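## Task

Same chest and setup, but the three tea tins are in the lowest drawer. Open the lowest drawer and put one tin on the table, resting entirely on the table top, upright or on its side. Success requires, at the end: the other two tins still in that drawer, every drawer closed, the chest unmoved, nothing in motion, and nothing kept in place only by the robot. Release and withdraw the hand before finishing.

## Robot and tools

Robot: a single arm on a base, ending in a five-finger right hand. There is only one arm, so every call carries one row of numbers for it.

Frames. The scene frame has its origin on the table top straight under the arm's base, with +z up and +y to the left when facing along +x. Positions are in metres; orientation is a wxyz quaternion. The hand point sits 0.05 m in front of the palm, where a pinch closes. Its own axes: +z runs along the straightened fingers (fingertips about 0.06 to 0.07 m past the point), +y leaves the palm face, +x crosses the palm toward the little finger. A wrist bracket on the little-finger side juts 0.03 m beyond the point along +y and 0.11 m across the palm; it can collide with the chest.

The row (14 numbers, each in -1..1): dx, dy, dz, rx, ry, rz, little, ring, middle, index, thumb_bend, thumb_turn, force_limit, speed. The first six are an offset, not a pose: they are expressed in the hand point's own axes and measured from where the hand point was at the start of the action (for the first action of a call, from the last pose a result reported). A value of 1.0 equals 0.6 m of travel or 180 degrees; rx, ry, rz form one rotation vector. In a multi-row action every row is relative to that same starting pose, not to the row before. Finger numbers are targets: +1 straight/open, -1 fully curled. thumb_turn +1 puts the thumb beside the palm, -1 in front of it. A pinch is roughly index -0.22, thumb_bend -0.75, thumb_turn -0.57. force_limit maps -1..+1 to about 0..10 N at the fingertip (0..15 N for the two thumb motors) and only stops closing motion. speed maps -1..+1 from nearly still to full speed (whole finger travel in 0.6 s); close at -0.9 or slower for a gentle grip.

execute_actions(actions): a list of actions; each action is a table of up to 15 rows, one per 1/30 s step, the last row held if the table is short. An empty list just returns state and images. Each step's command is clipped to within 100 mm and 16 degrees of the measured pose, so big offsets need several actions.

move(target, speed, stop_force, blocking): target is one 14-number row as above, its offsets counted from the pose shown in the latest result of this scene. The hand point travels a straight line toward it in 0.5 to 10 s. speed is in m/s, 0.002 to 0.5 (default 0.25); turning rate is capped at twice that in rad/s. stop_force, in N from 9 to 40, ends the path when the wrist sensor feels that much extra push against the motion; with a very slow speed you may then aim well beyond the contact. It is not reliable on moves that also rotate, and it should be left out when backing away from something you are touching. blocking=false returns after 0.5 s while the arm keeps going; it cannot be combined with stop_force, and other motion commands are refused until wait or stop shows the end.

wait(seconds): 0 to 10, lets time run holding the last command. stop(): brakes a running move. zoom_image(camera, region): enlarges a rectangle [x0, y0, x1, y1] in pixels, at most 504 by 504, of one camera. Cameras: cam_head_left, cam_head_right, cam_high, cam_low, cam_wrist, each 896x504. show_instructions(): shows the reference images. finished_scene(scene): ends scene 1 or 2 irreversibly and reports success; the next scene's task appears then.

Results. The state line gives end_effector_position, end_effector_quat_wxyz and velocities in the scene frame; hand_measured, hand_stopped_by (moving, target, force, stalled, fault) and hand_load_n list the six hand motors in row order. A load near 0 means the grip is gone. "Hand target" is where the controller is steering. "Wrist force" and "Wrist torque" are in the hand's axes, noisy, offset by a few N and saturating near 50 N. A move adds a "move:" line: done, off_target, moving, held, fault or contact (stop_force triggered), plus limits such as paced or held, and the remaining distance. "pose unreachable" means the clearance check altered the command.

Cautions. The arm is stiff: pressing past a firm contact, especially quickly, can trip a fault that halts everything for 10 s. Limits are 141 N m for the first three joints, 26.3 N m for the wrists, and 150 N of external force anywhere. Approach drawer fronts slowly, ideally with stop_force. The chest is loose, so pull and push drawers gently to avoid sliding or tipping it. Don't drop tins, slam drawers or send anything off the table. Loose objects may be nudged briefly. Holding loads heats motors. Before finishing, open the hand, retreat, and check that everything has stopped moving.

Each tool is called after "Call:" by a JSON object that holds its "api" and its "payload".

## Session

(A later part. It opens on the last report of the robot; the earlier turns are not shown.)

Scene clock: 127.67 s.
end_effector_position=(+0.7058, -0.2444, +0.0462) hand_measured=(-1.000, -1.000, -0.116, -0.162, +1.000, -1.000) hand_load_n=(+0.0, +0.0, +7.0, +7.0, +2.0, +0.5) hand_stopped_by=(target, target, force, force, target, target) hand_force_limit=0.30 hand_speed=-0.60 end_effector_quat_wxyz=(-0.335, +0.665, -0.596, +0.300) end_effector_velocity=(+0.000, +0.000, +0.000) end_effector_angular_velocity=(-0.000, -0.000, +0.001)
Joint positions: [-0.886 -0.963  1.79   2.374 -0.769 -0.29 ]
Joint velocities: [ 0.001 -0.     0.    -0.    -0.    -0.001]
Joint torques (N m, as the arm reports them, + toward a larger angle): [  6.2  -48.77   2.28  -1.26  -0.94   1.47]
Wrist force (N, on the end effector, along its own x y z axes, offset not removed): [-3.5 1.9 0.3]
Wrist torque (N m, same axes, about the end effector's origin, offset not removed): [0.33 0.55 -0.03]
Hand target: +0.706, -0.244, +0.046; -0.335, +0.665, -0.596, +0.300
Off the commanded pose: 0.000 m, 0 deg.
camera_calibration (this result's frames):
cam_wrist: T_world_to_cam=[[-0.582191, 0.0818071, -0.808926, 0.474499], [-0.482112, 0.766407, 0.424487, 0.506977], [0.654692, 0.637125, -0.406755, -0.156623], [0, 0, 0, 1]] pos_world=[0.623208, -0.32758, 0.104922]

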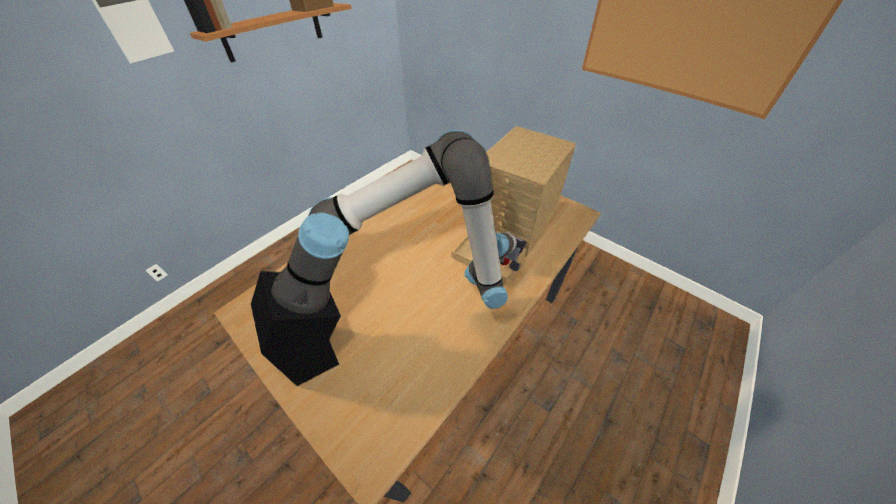

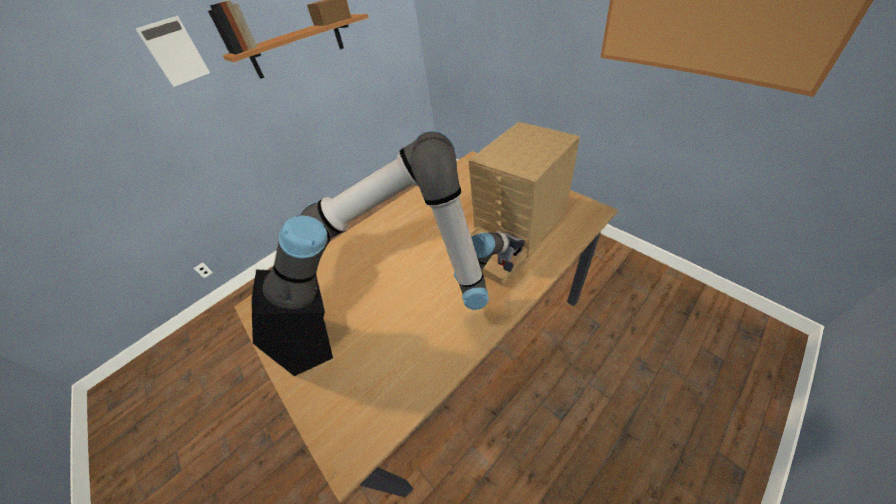

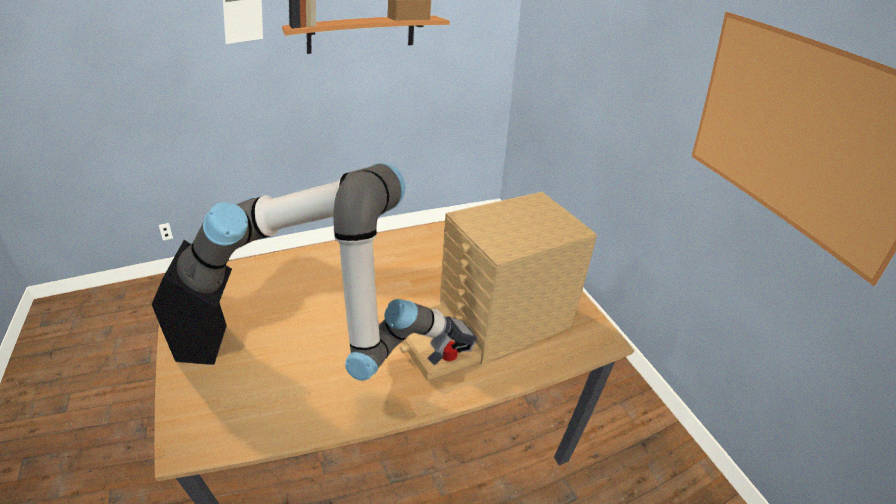

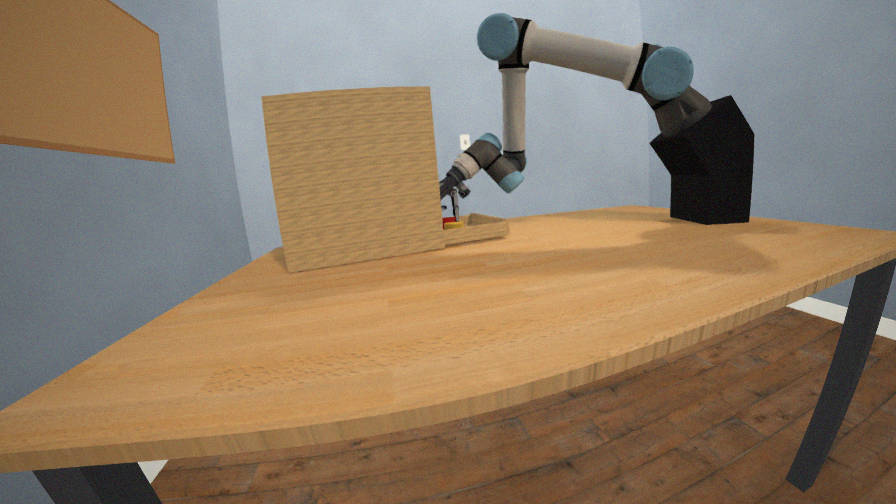

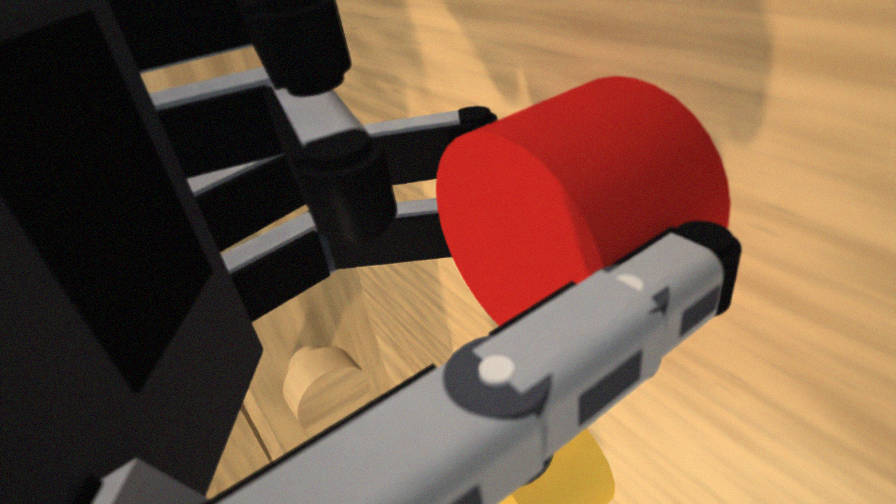

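Call:
{"api": "move", "payload": {"target": [0,-0.054,-0.039,0,0,0,-1,-1,-0.3,-0.3,1,-1,0.3,-0.6], "speed": 0.02}}

Scene clock: 130.87 s.
end_effector_position=(+0.7064, -0.2445, +0.0859) hand_measured=(-1.000, -1.000, -0.116, -0.162, +1.000, -1.000) hand_load_n=(+0.0, +0.0, +7.0, +7.0, +2.0, +0.5) hand_stopped_by=(target, target, force, force, target, target) hand_force_limit=0.30 hand_speed=-0.60 end_effector_quat_wxyz=(-0.335, +0.665, -0.596, +0.300) end_effector_velocity=(+0.000, +0.000, +0.002) end_effector_angular_velocity=(-0.000, -0.000, +0.001)
Joint positions: [-0.907 -1.059  1.848  2.414 -0.748 -0.291]
Joint velocities: [-0.001 -0.006  0.003  0.003  0.001 -0.001]
Joint torques (N m, as the arm reports them, + toward a larger angle): [-12.9  -51.22   4.2   -1.29   3.23  -2.07]
Wrist force (N, on the end effector, along its own x y z axes, offset not removed): [-1.6 1.6 1.6]
Wrist torque (N m, same axes, about the end effector's origin, offset not removed): [0.23 0.29 -0.07]
Hand target: +0.706, -0.244, +0.086; -0.335, +0.665, -0.596, +0.300
Off the commanded pose: 0.000 m, 0 deg.
move: done
camera_calibration (this result's frames):
cam_wrist: T_world_to_cam=[[-0.582171, 0.081815, -0.808939, 0.506924], [-0.482115, 0.766409, 0.424478, 0.490456], [0.654707, 0.637121, -0.406737, -0.140782], [0, 0, 0, 1]] pos_world=[0.623743, -0.327669, 0.144622]

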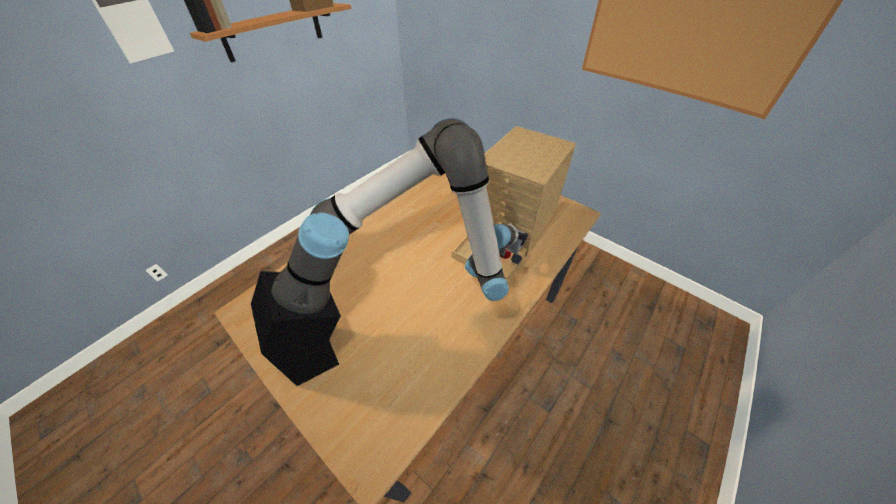

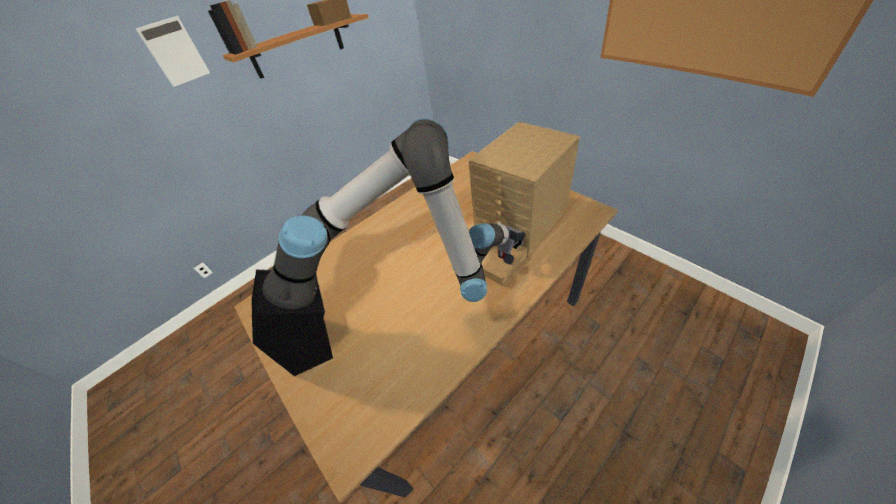

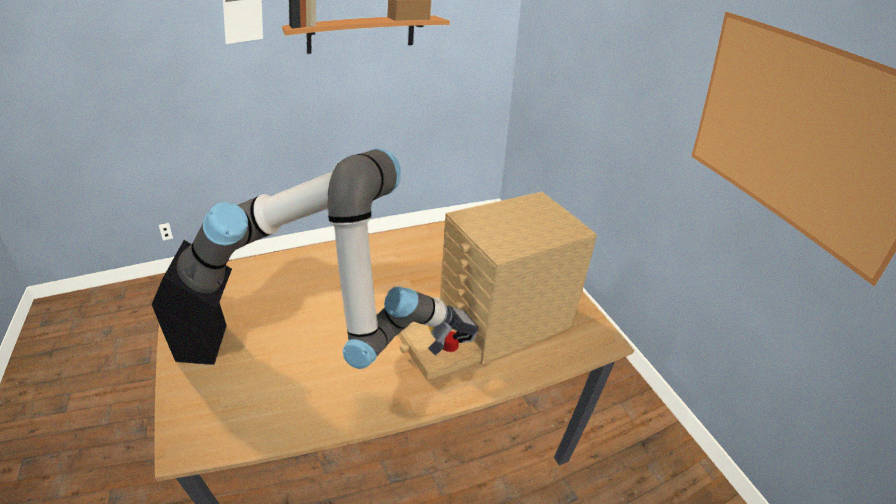

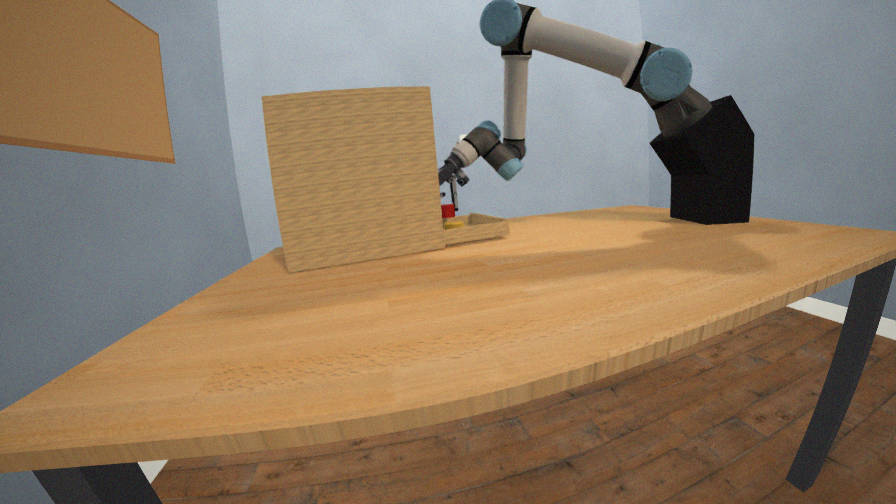

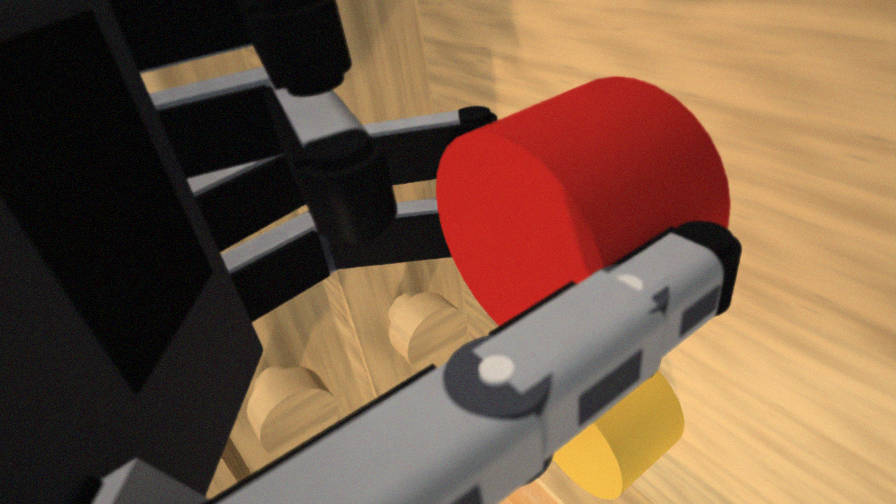

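Call:
{"api": "move", "payload": {"target": [-0.022,0.063,-0.2,0,0,0,-1,-1,-0.3,-0.3,1,-1,0.3,-0.6], "speed": 0.08}}

Call:
{"api": "move", "payload": {"target": [-0.477,-0.007,0.008,0,0,0,-1,-1,-0.3,-0.3,1,-1,0.3,-0.6], "speed": 0.1}}

Scene clock: 134.73 s.
end_effector_position=(+0.5870, -0.2447, +0.1269) hand_measured=(-1.000, -1.000, -0.116, -0.162, +1.000, -1.000) hand_load_n=(+0.0, +0.0, +7.0, +7.0, +2.0, +0.5) hand_stopped_by=(target, target, force, force, target, target) hand_force_limit=0.30 hand_speed=-0.60 end_effector_quat_wxyz=(-0.335, +0.665, -0.596, +0.300) end_effector_velocity=(-0.003, +0.001, +0.001) end_effector_angular_velocity=(-0.000, -0.001, +0.002)
Joint positions: [-1.125 -1.161  2.171  2.214 -0.531 -0.318]
Joint velocities: [-0.006 -0.002  0.007 -0.007  0.008 -0.001]
Joint torques (N m, as the arm reports them, + toward a larger angle): [-14.15 -41.47   7.26  -3.24   3.21  -1.98]
Wrist force (N, on the end effector, along its own x y z axes, offset not removed): [-3.0 0.9 0.3]
Wrist torque (N m, same axes, about the end effector's origin, offset not removed): [0.23 0.49 -0.15]
Hand target: +0.587, -0.245, +0.127; -0.335, +0.665, -0.596, +0.300
Off the commanded pose: 0.000 m, 0 deg.
move: done
camera_calibration (this result's frames):
cam_wrist: T_world_to_cam=[[-0.582192, 0.0818509, -0.808921, 0.470668], [-0.482073, 0.766421, 0.424505, 0.415622], [0.65472, 0.637103, -0.406746, -0.0458086], [0, 0, 0, 1]] pos_world=[0.504372, -0.327882, 0.185667]

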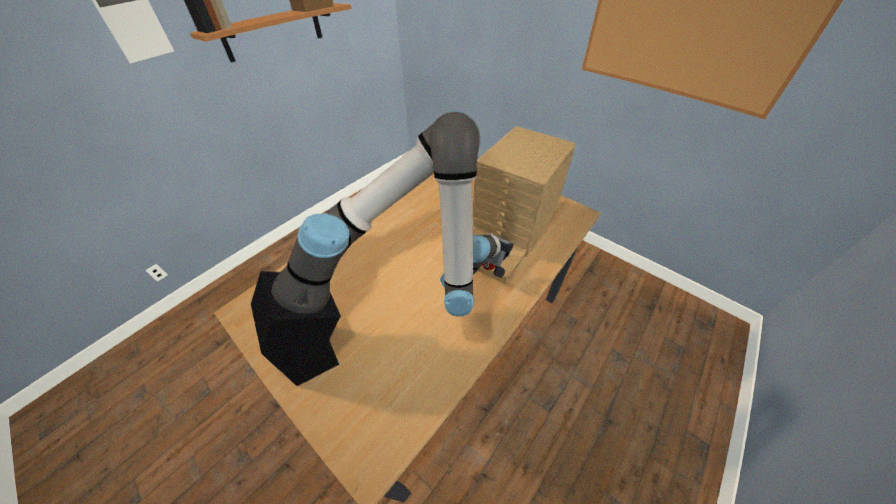

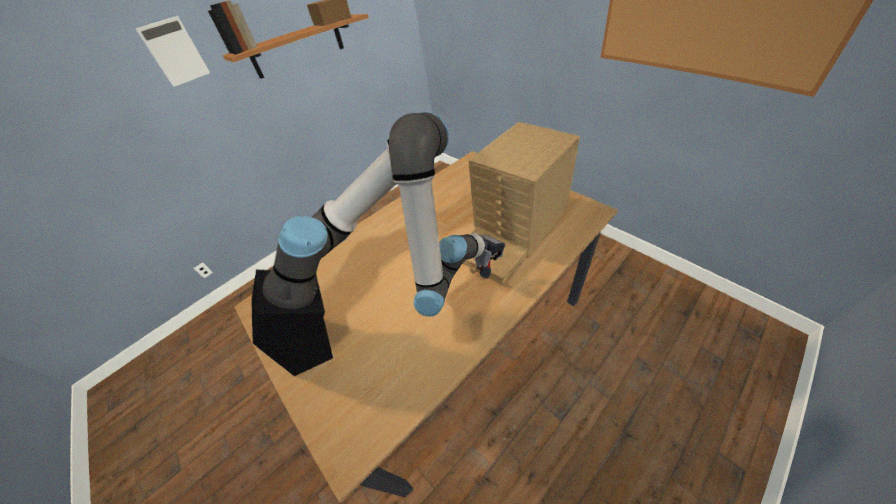

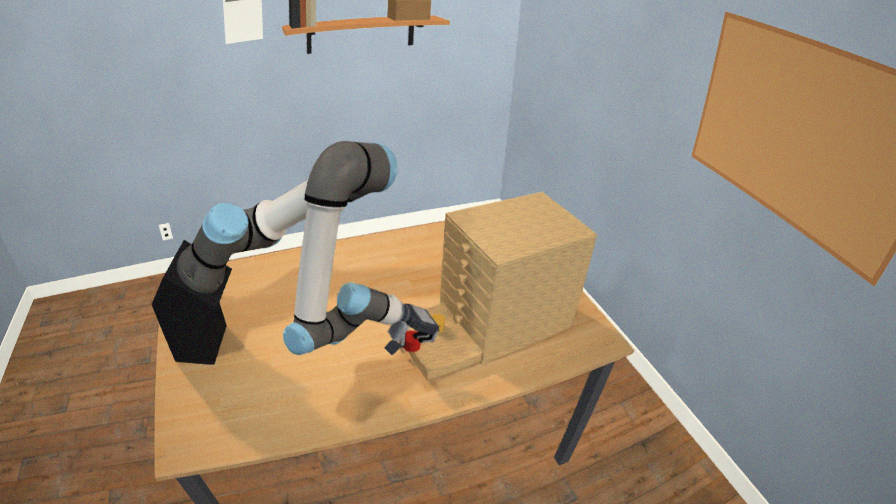

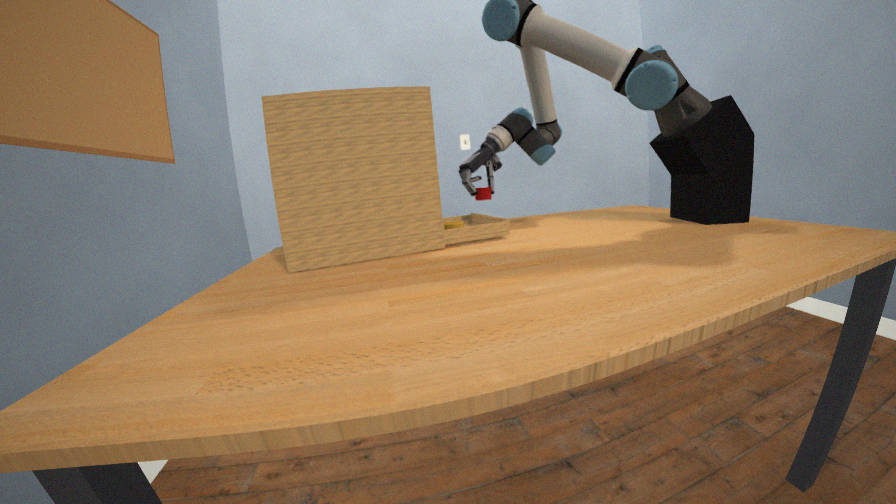

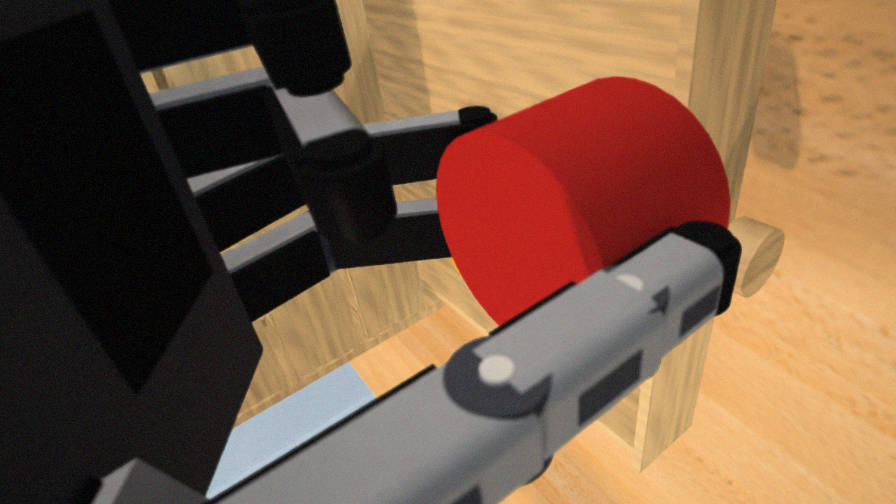

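Scene clock: 138.13 s.
end_effector_position=(+0.5619, +0.0405, +0.1281) hand_measured=(-1.000, -1.000, -0.116, -0.162, +1.000, -1.000) hand_load_n=(+0.0, +0.0, +7.0, +7.0, +2.0, +0.5) hand_stopped_by=(target, target, force, force, target, target) hand_force_limit=0.30 hand_speed=-0.60 end_effector_quat_wxyz=(-0.335, +0.666, -0.596, +0.300) end_effector_velocity=(+0.000, +0.003, -0.000) end_effector_angular_velocity=(-0.001, -0.001, -0.002)
Joint positions: [-0.484 -1.086  2.452  1.821 -1.17  -0.264]
Joint velocities: [ 0.011  0.003 -0.002 -0.003 -0.013  0.001]
Joint torques (N m, as the arm reports them, + toward a larger angle): [ 16.96 -25.45  -2.4   -4.07  -2.94   1.49]
Wrist force (N, on the end effector, along its own x y z axes, offset not removed): [-3.2 0.3 1.5]
Wrist torque (N m, same axes, about the end effector's origin, offset not removed): [-0.02 0.46 -0.09]
Hand target: +0.562, +0.041, +0.128; -0.335, +0.665, -0.596, +0.300
Off the commanded pose: 0.000 m, 0 deg.
move: done
camera_calibration (this result's frames):
cam_wrist: T_world_to_cam=[[-0.582266, 0.0817436, -0.808878, 0.433692], [-0.482265, 0.766252, 0.424592, 0.184606], [0.654512, 0.637319, -0.406741, -0.210491], [0, 0, 0, 1]] pos_world=[0.479322, -0.0427569, 0.186807]

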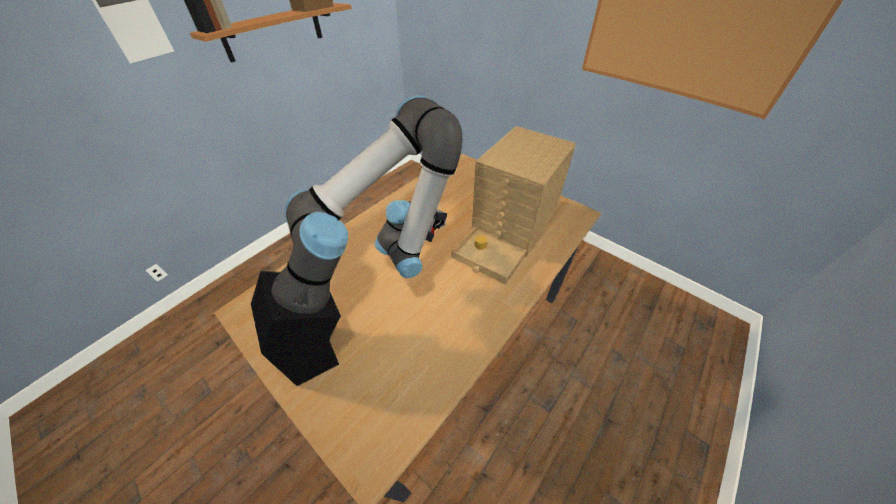

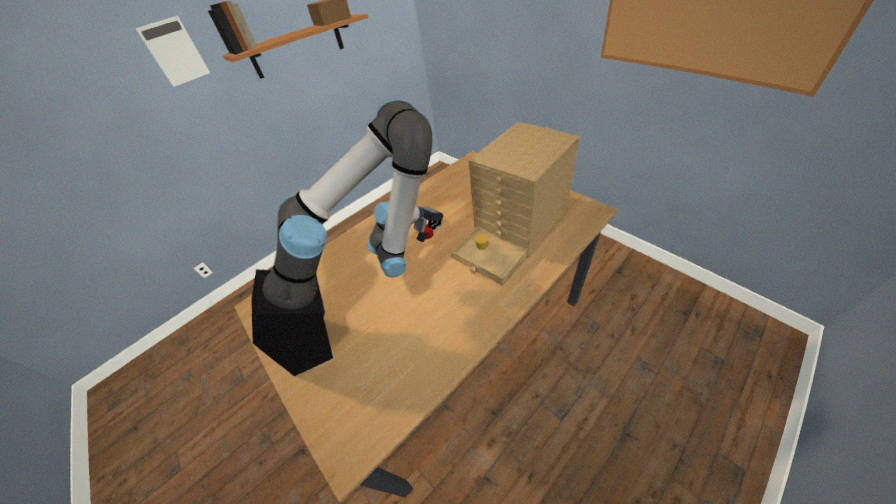

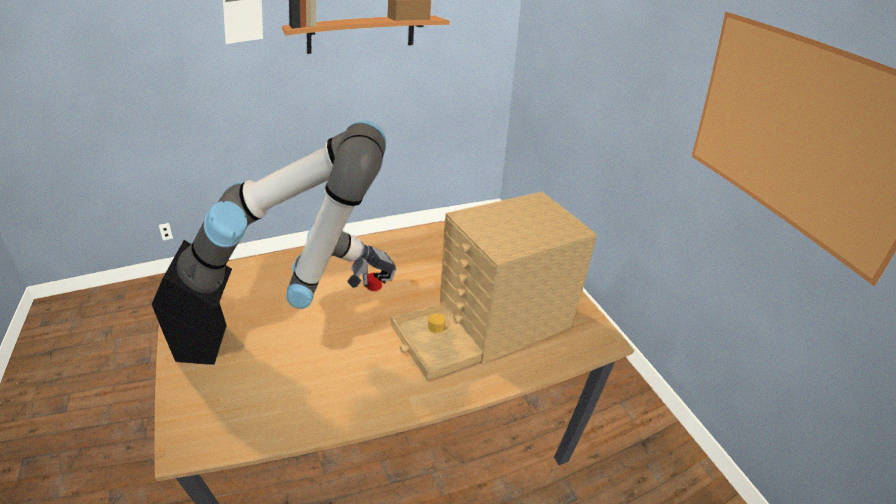

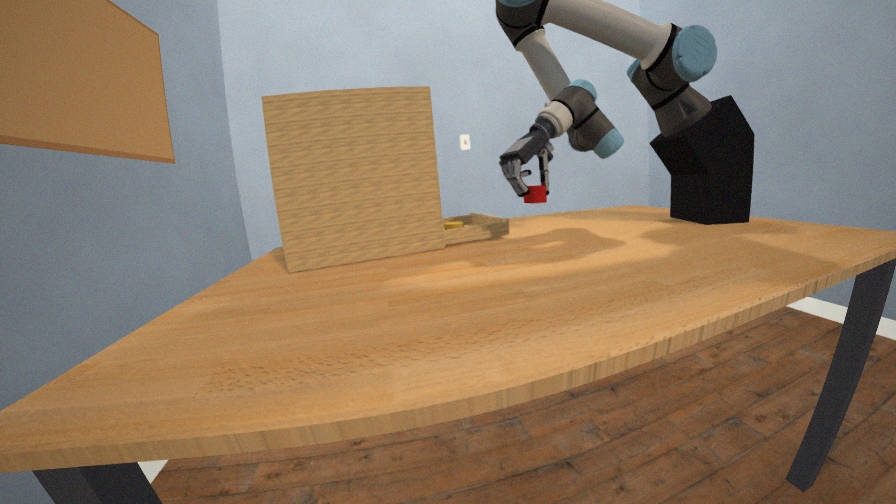

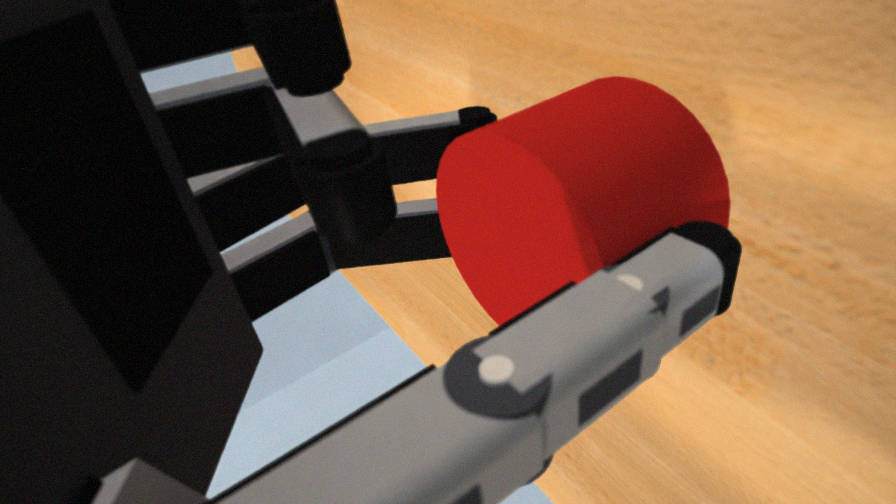

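Call:
{"api": "move", "payload": {"target": [0,0.112,0.082,0,0,0,-1,-1,-0.3,-0.3,1,-1,0.3,-0.6], "speed": 0.05}}

Call:
{"api": "move", "payload": {"target": [0,0.025,0.018,0,0,0,-1,-1,-0.3,-0.3,1,-1,0.3,-0.6], "speed": 0.005, "stop_force": 9}}

Scene clock: 141.17 s.
end_effector_position=(+0.5613, +0.0407, +0.0451) hand_measured=(-1.000, -1.000, -0.116, -0.162, +1.000, -1.000) hand_load_n=(+0.0, +0.0, +7.0, +7.0, +2.0, +0.5) hand_stopped_by=(target, target, force, force, target, target) hand_force_limit=0.30 hand_speed=-0.60 end_effector_quat_wxyz=(-0.335, +0.666, -0.596, +0.300) end_effector_velocity=(+0.000, +0.000, -0.003) end_effector_angular_velocity=(-0.001, -0.000, +0.000)
Joint positions: [-0.475 -0.834  2.297  1.724 -1.18  -0.264]
Joint velocities: [ 0.001  0.007 -0.006 -0.001 -0.001 -0.001]
Joint torques (N m, as the arm reports them, + toward a larger angle): [ 19.23 -28.46  -0.31  -3.92  -2.97   1.55]
Wrist force (N, on the end effector, along its own x y z axes, offset not removed): [-3.1 2.9 1.7]
Wrist torque (N m, same axes, about the end effector's origin, offset not removed): [0.37 0.37 -0.11]
Hand target: +0.561, +0.041, +0.045; -0.335, +0.666, -0.596, +0.300
Off the commanded pose: 0.000 m, 0 deg.
move: done
camera_calibration (this result's frames):
cam_wrist: T_world_to_cam=[[-0.582297, 0.0817336, -0.808857, 0.366152], [-0.48226, 0.766246, 0.424607, 0.21935], [0.654489, 0.637327, -0.406766, -0.243954], [0, 0, 0, 1]] pos_world=[0.478658, -0.0425244, 0.103795]

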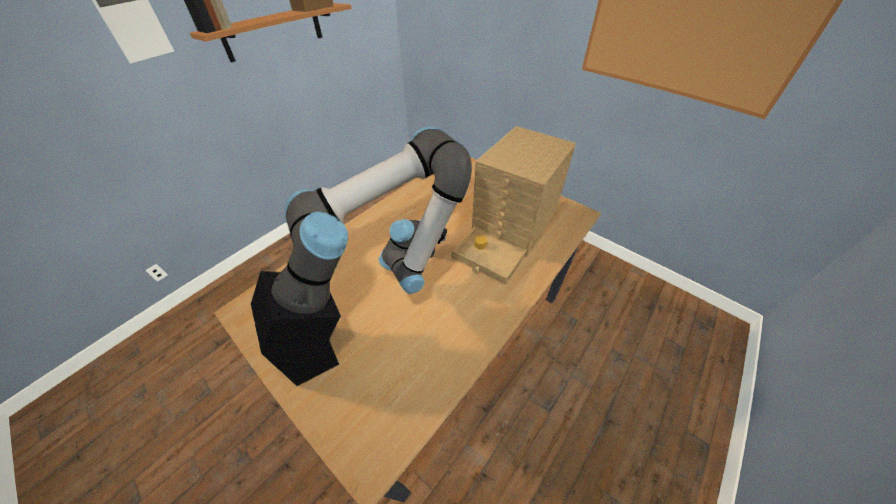

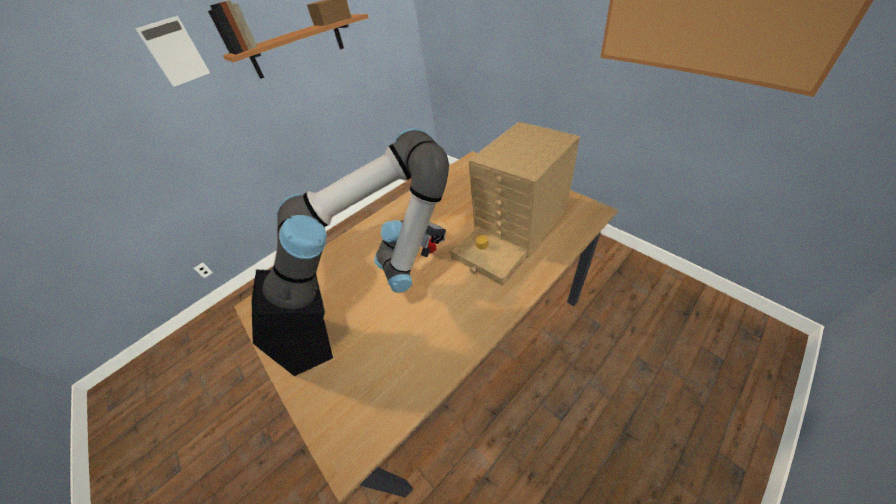

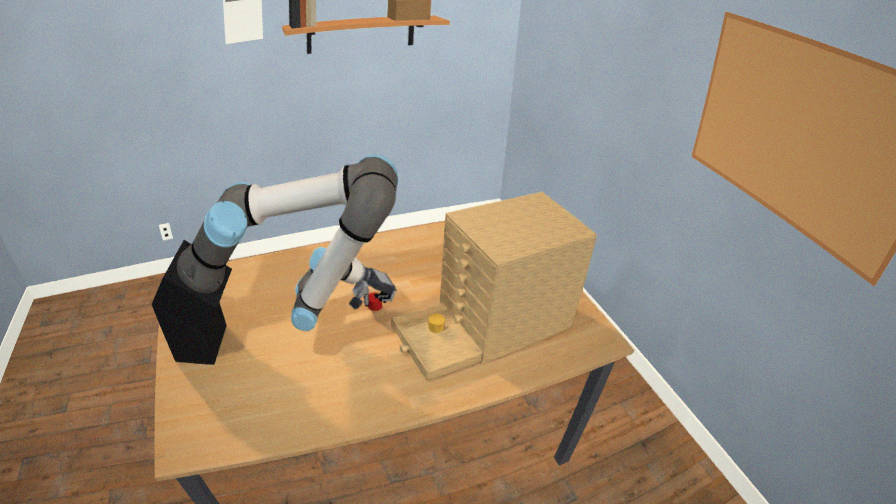

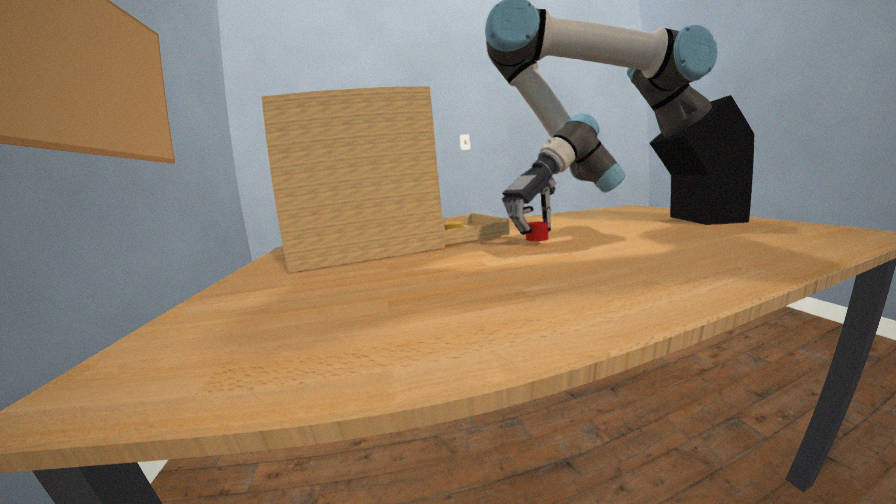

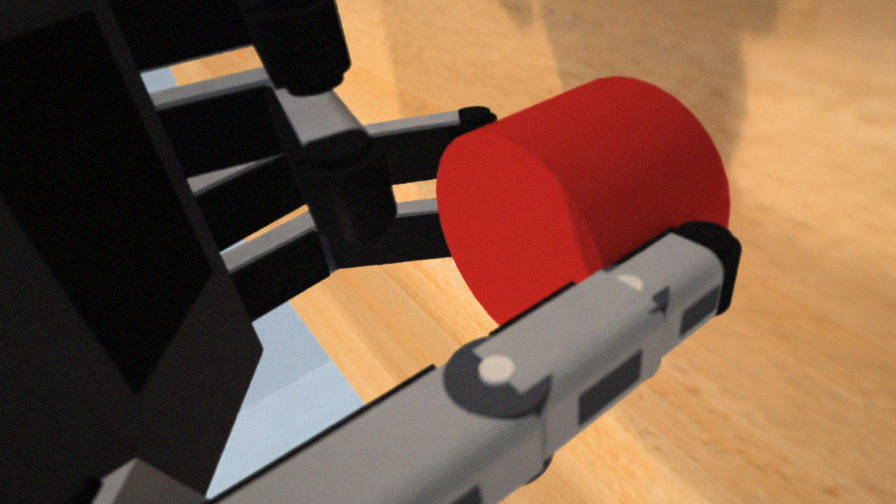

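Scene clock: 144.13 s.
end_effector_position=(+0.5611, +0.0407, +0.0321) hand_measured=(-1.000, -1.000, -0.116, -0.162, +1.000, -1.000) hand_load_n=(+0.0, +0.0, +6.0, +6.0, +2.0, +0.5) hand_stopped_by=(target, target, force, force, target, target) hand_force_limit=0.30 hand_speed=-0.60 end_effector_quat_wxyz=(-0.335, +0.666, -0.596, +0.300) end_effector_velocity=(-0.001, +0.000, +0.001) end_effector_angular_velocity=(+0.001, +0.004, -0.000)
Joint positions: [-0.474 -0.799  2.27   1.716 -1.181 -0.264]
Joint velocities: [ 0.    -0.005  0.005  0.004 -0.001  0.   ]
Joint torques (N m, as the arm reports them, + toward a larger angle): [ 16.07 -39.48  16.38  -0.54  -2.95   1.16]
Wrist force (N, on the end effector, along its own x y z axes, offset not removed): [-2.7 -3.3 -1.9]
Wrist torque (N m, same axes, about the end effector's origin, offset not removed): [0.21 0.45 -0.03]
Hand target: +0.561, +0.041, +0.032; -0.335, +0.666, -0.596, +0.300
Off the commanded pose: 0.006 m, 0 deg.
move: contact
camera_calibration (this result's frames):
cam_wrist: T_world_to_cam=[[-0.582227, 0.0817121, -0.80891, 0.355539], [-0.482314, 0.766241, 0.424556, 0.22477], [0.654511, 0.637337, -0.406715, -0.249143], [0, 0, 0, 1]] pos_world=[0.478481, -0.0424917, 0.0908409]

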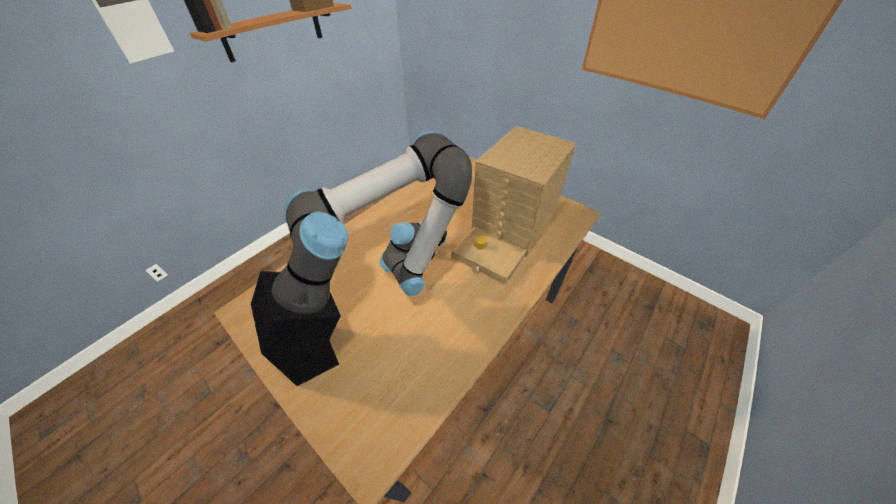

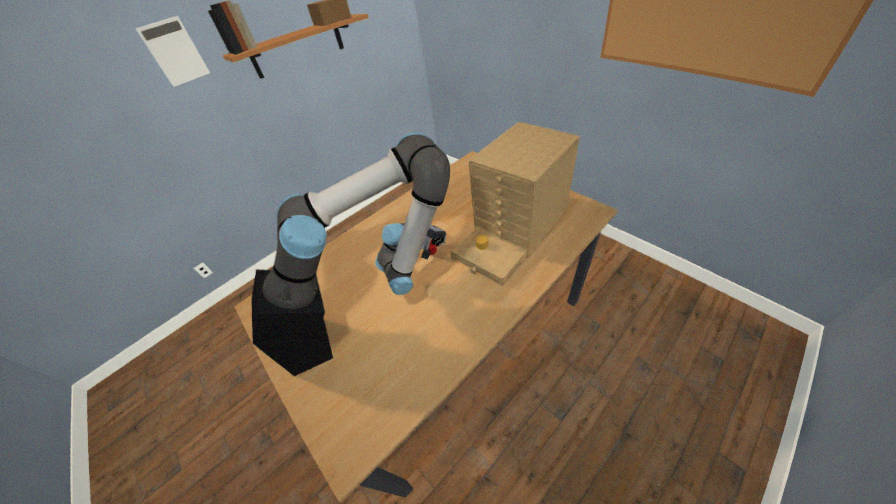

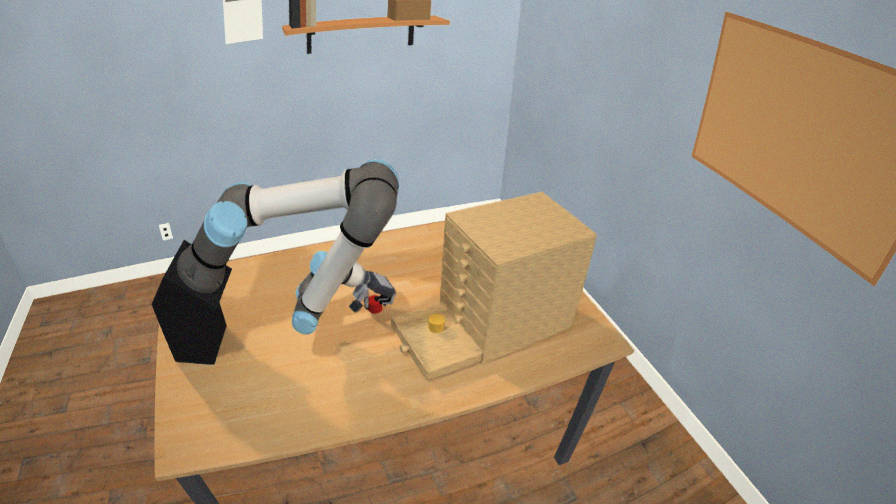

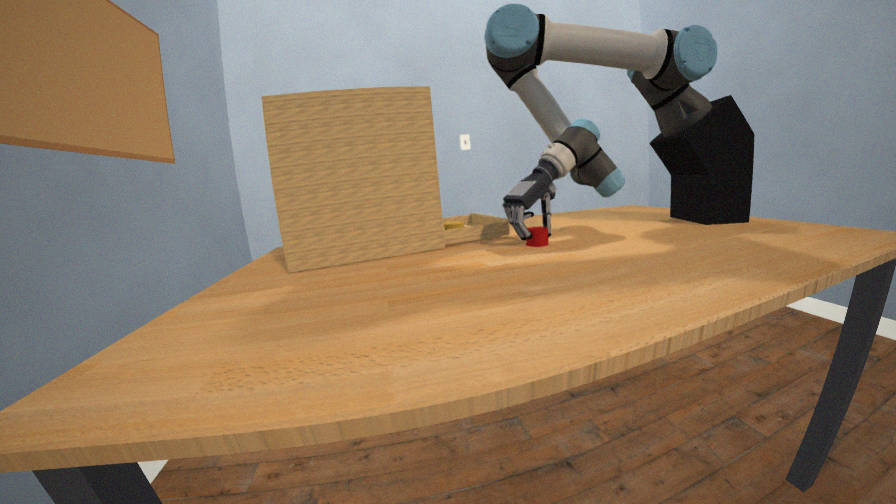

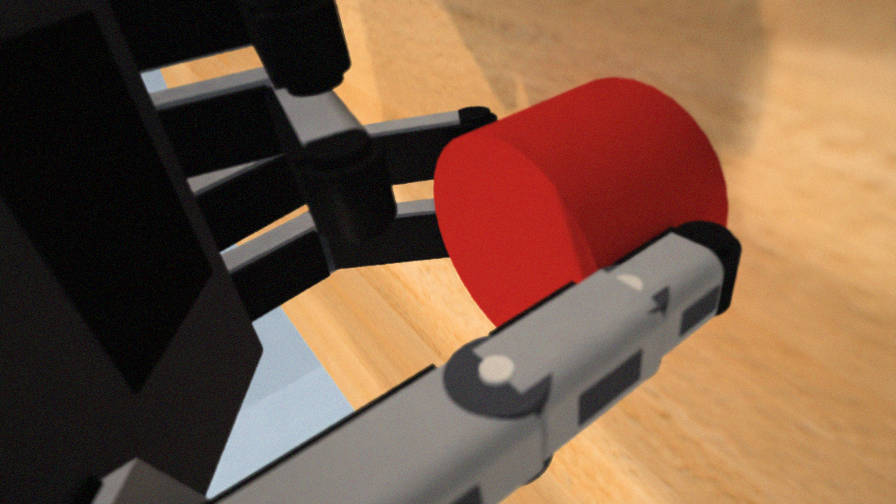

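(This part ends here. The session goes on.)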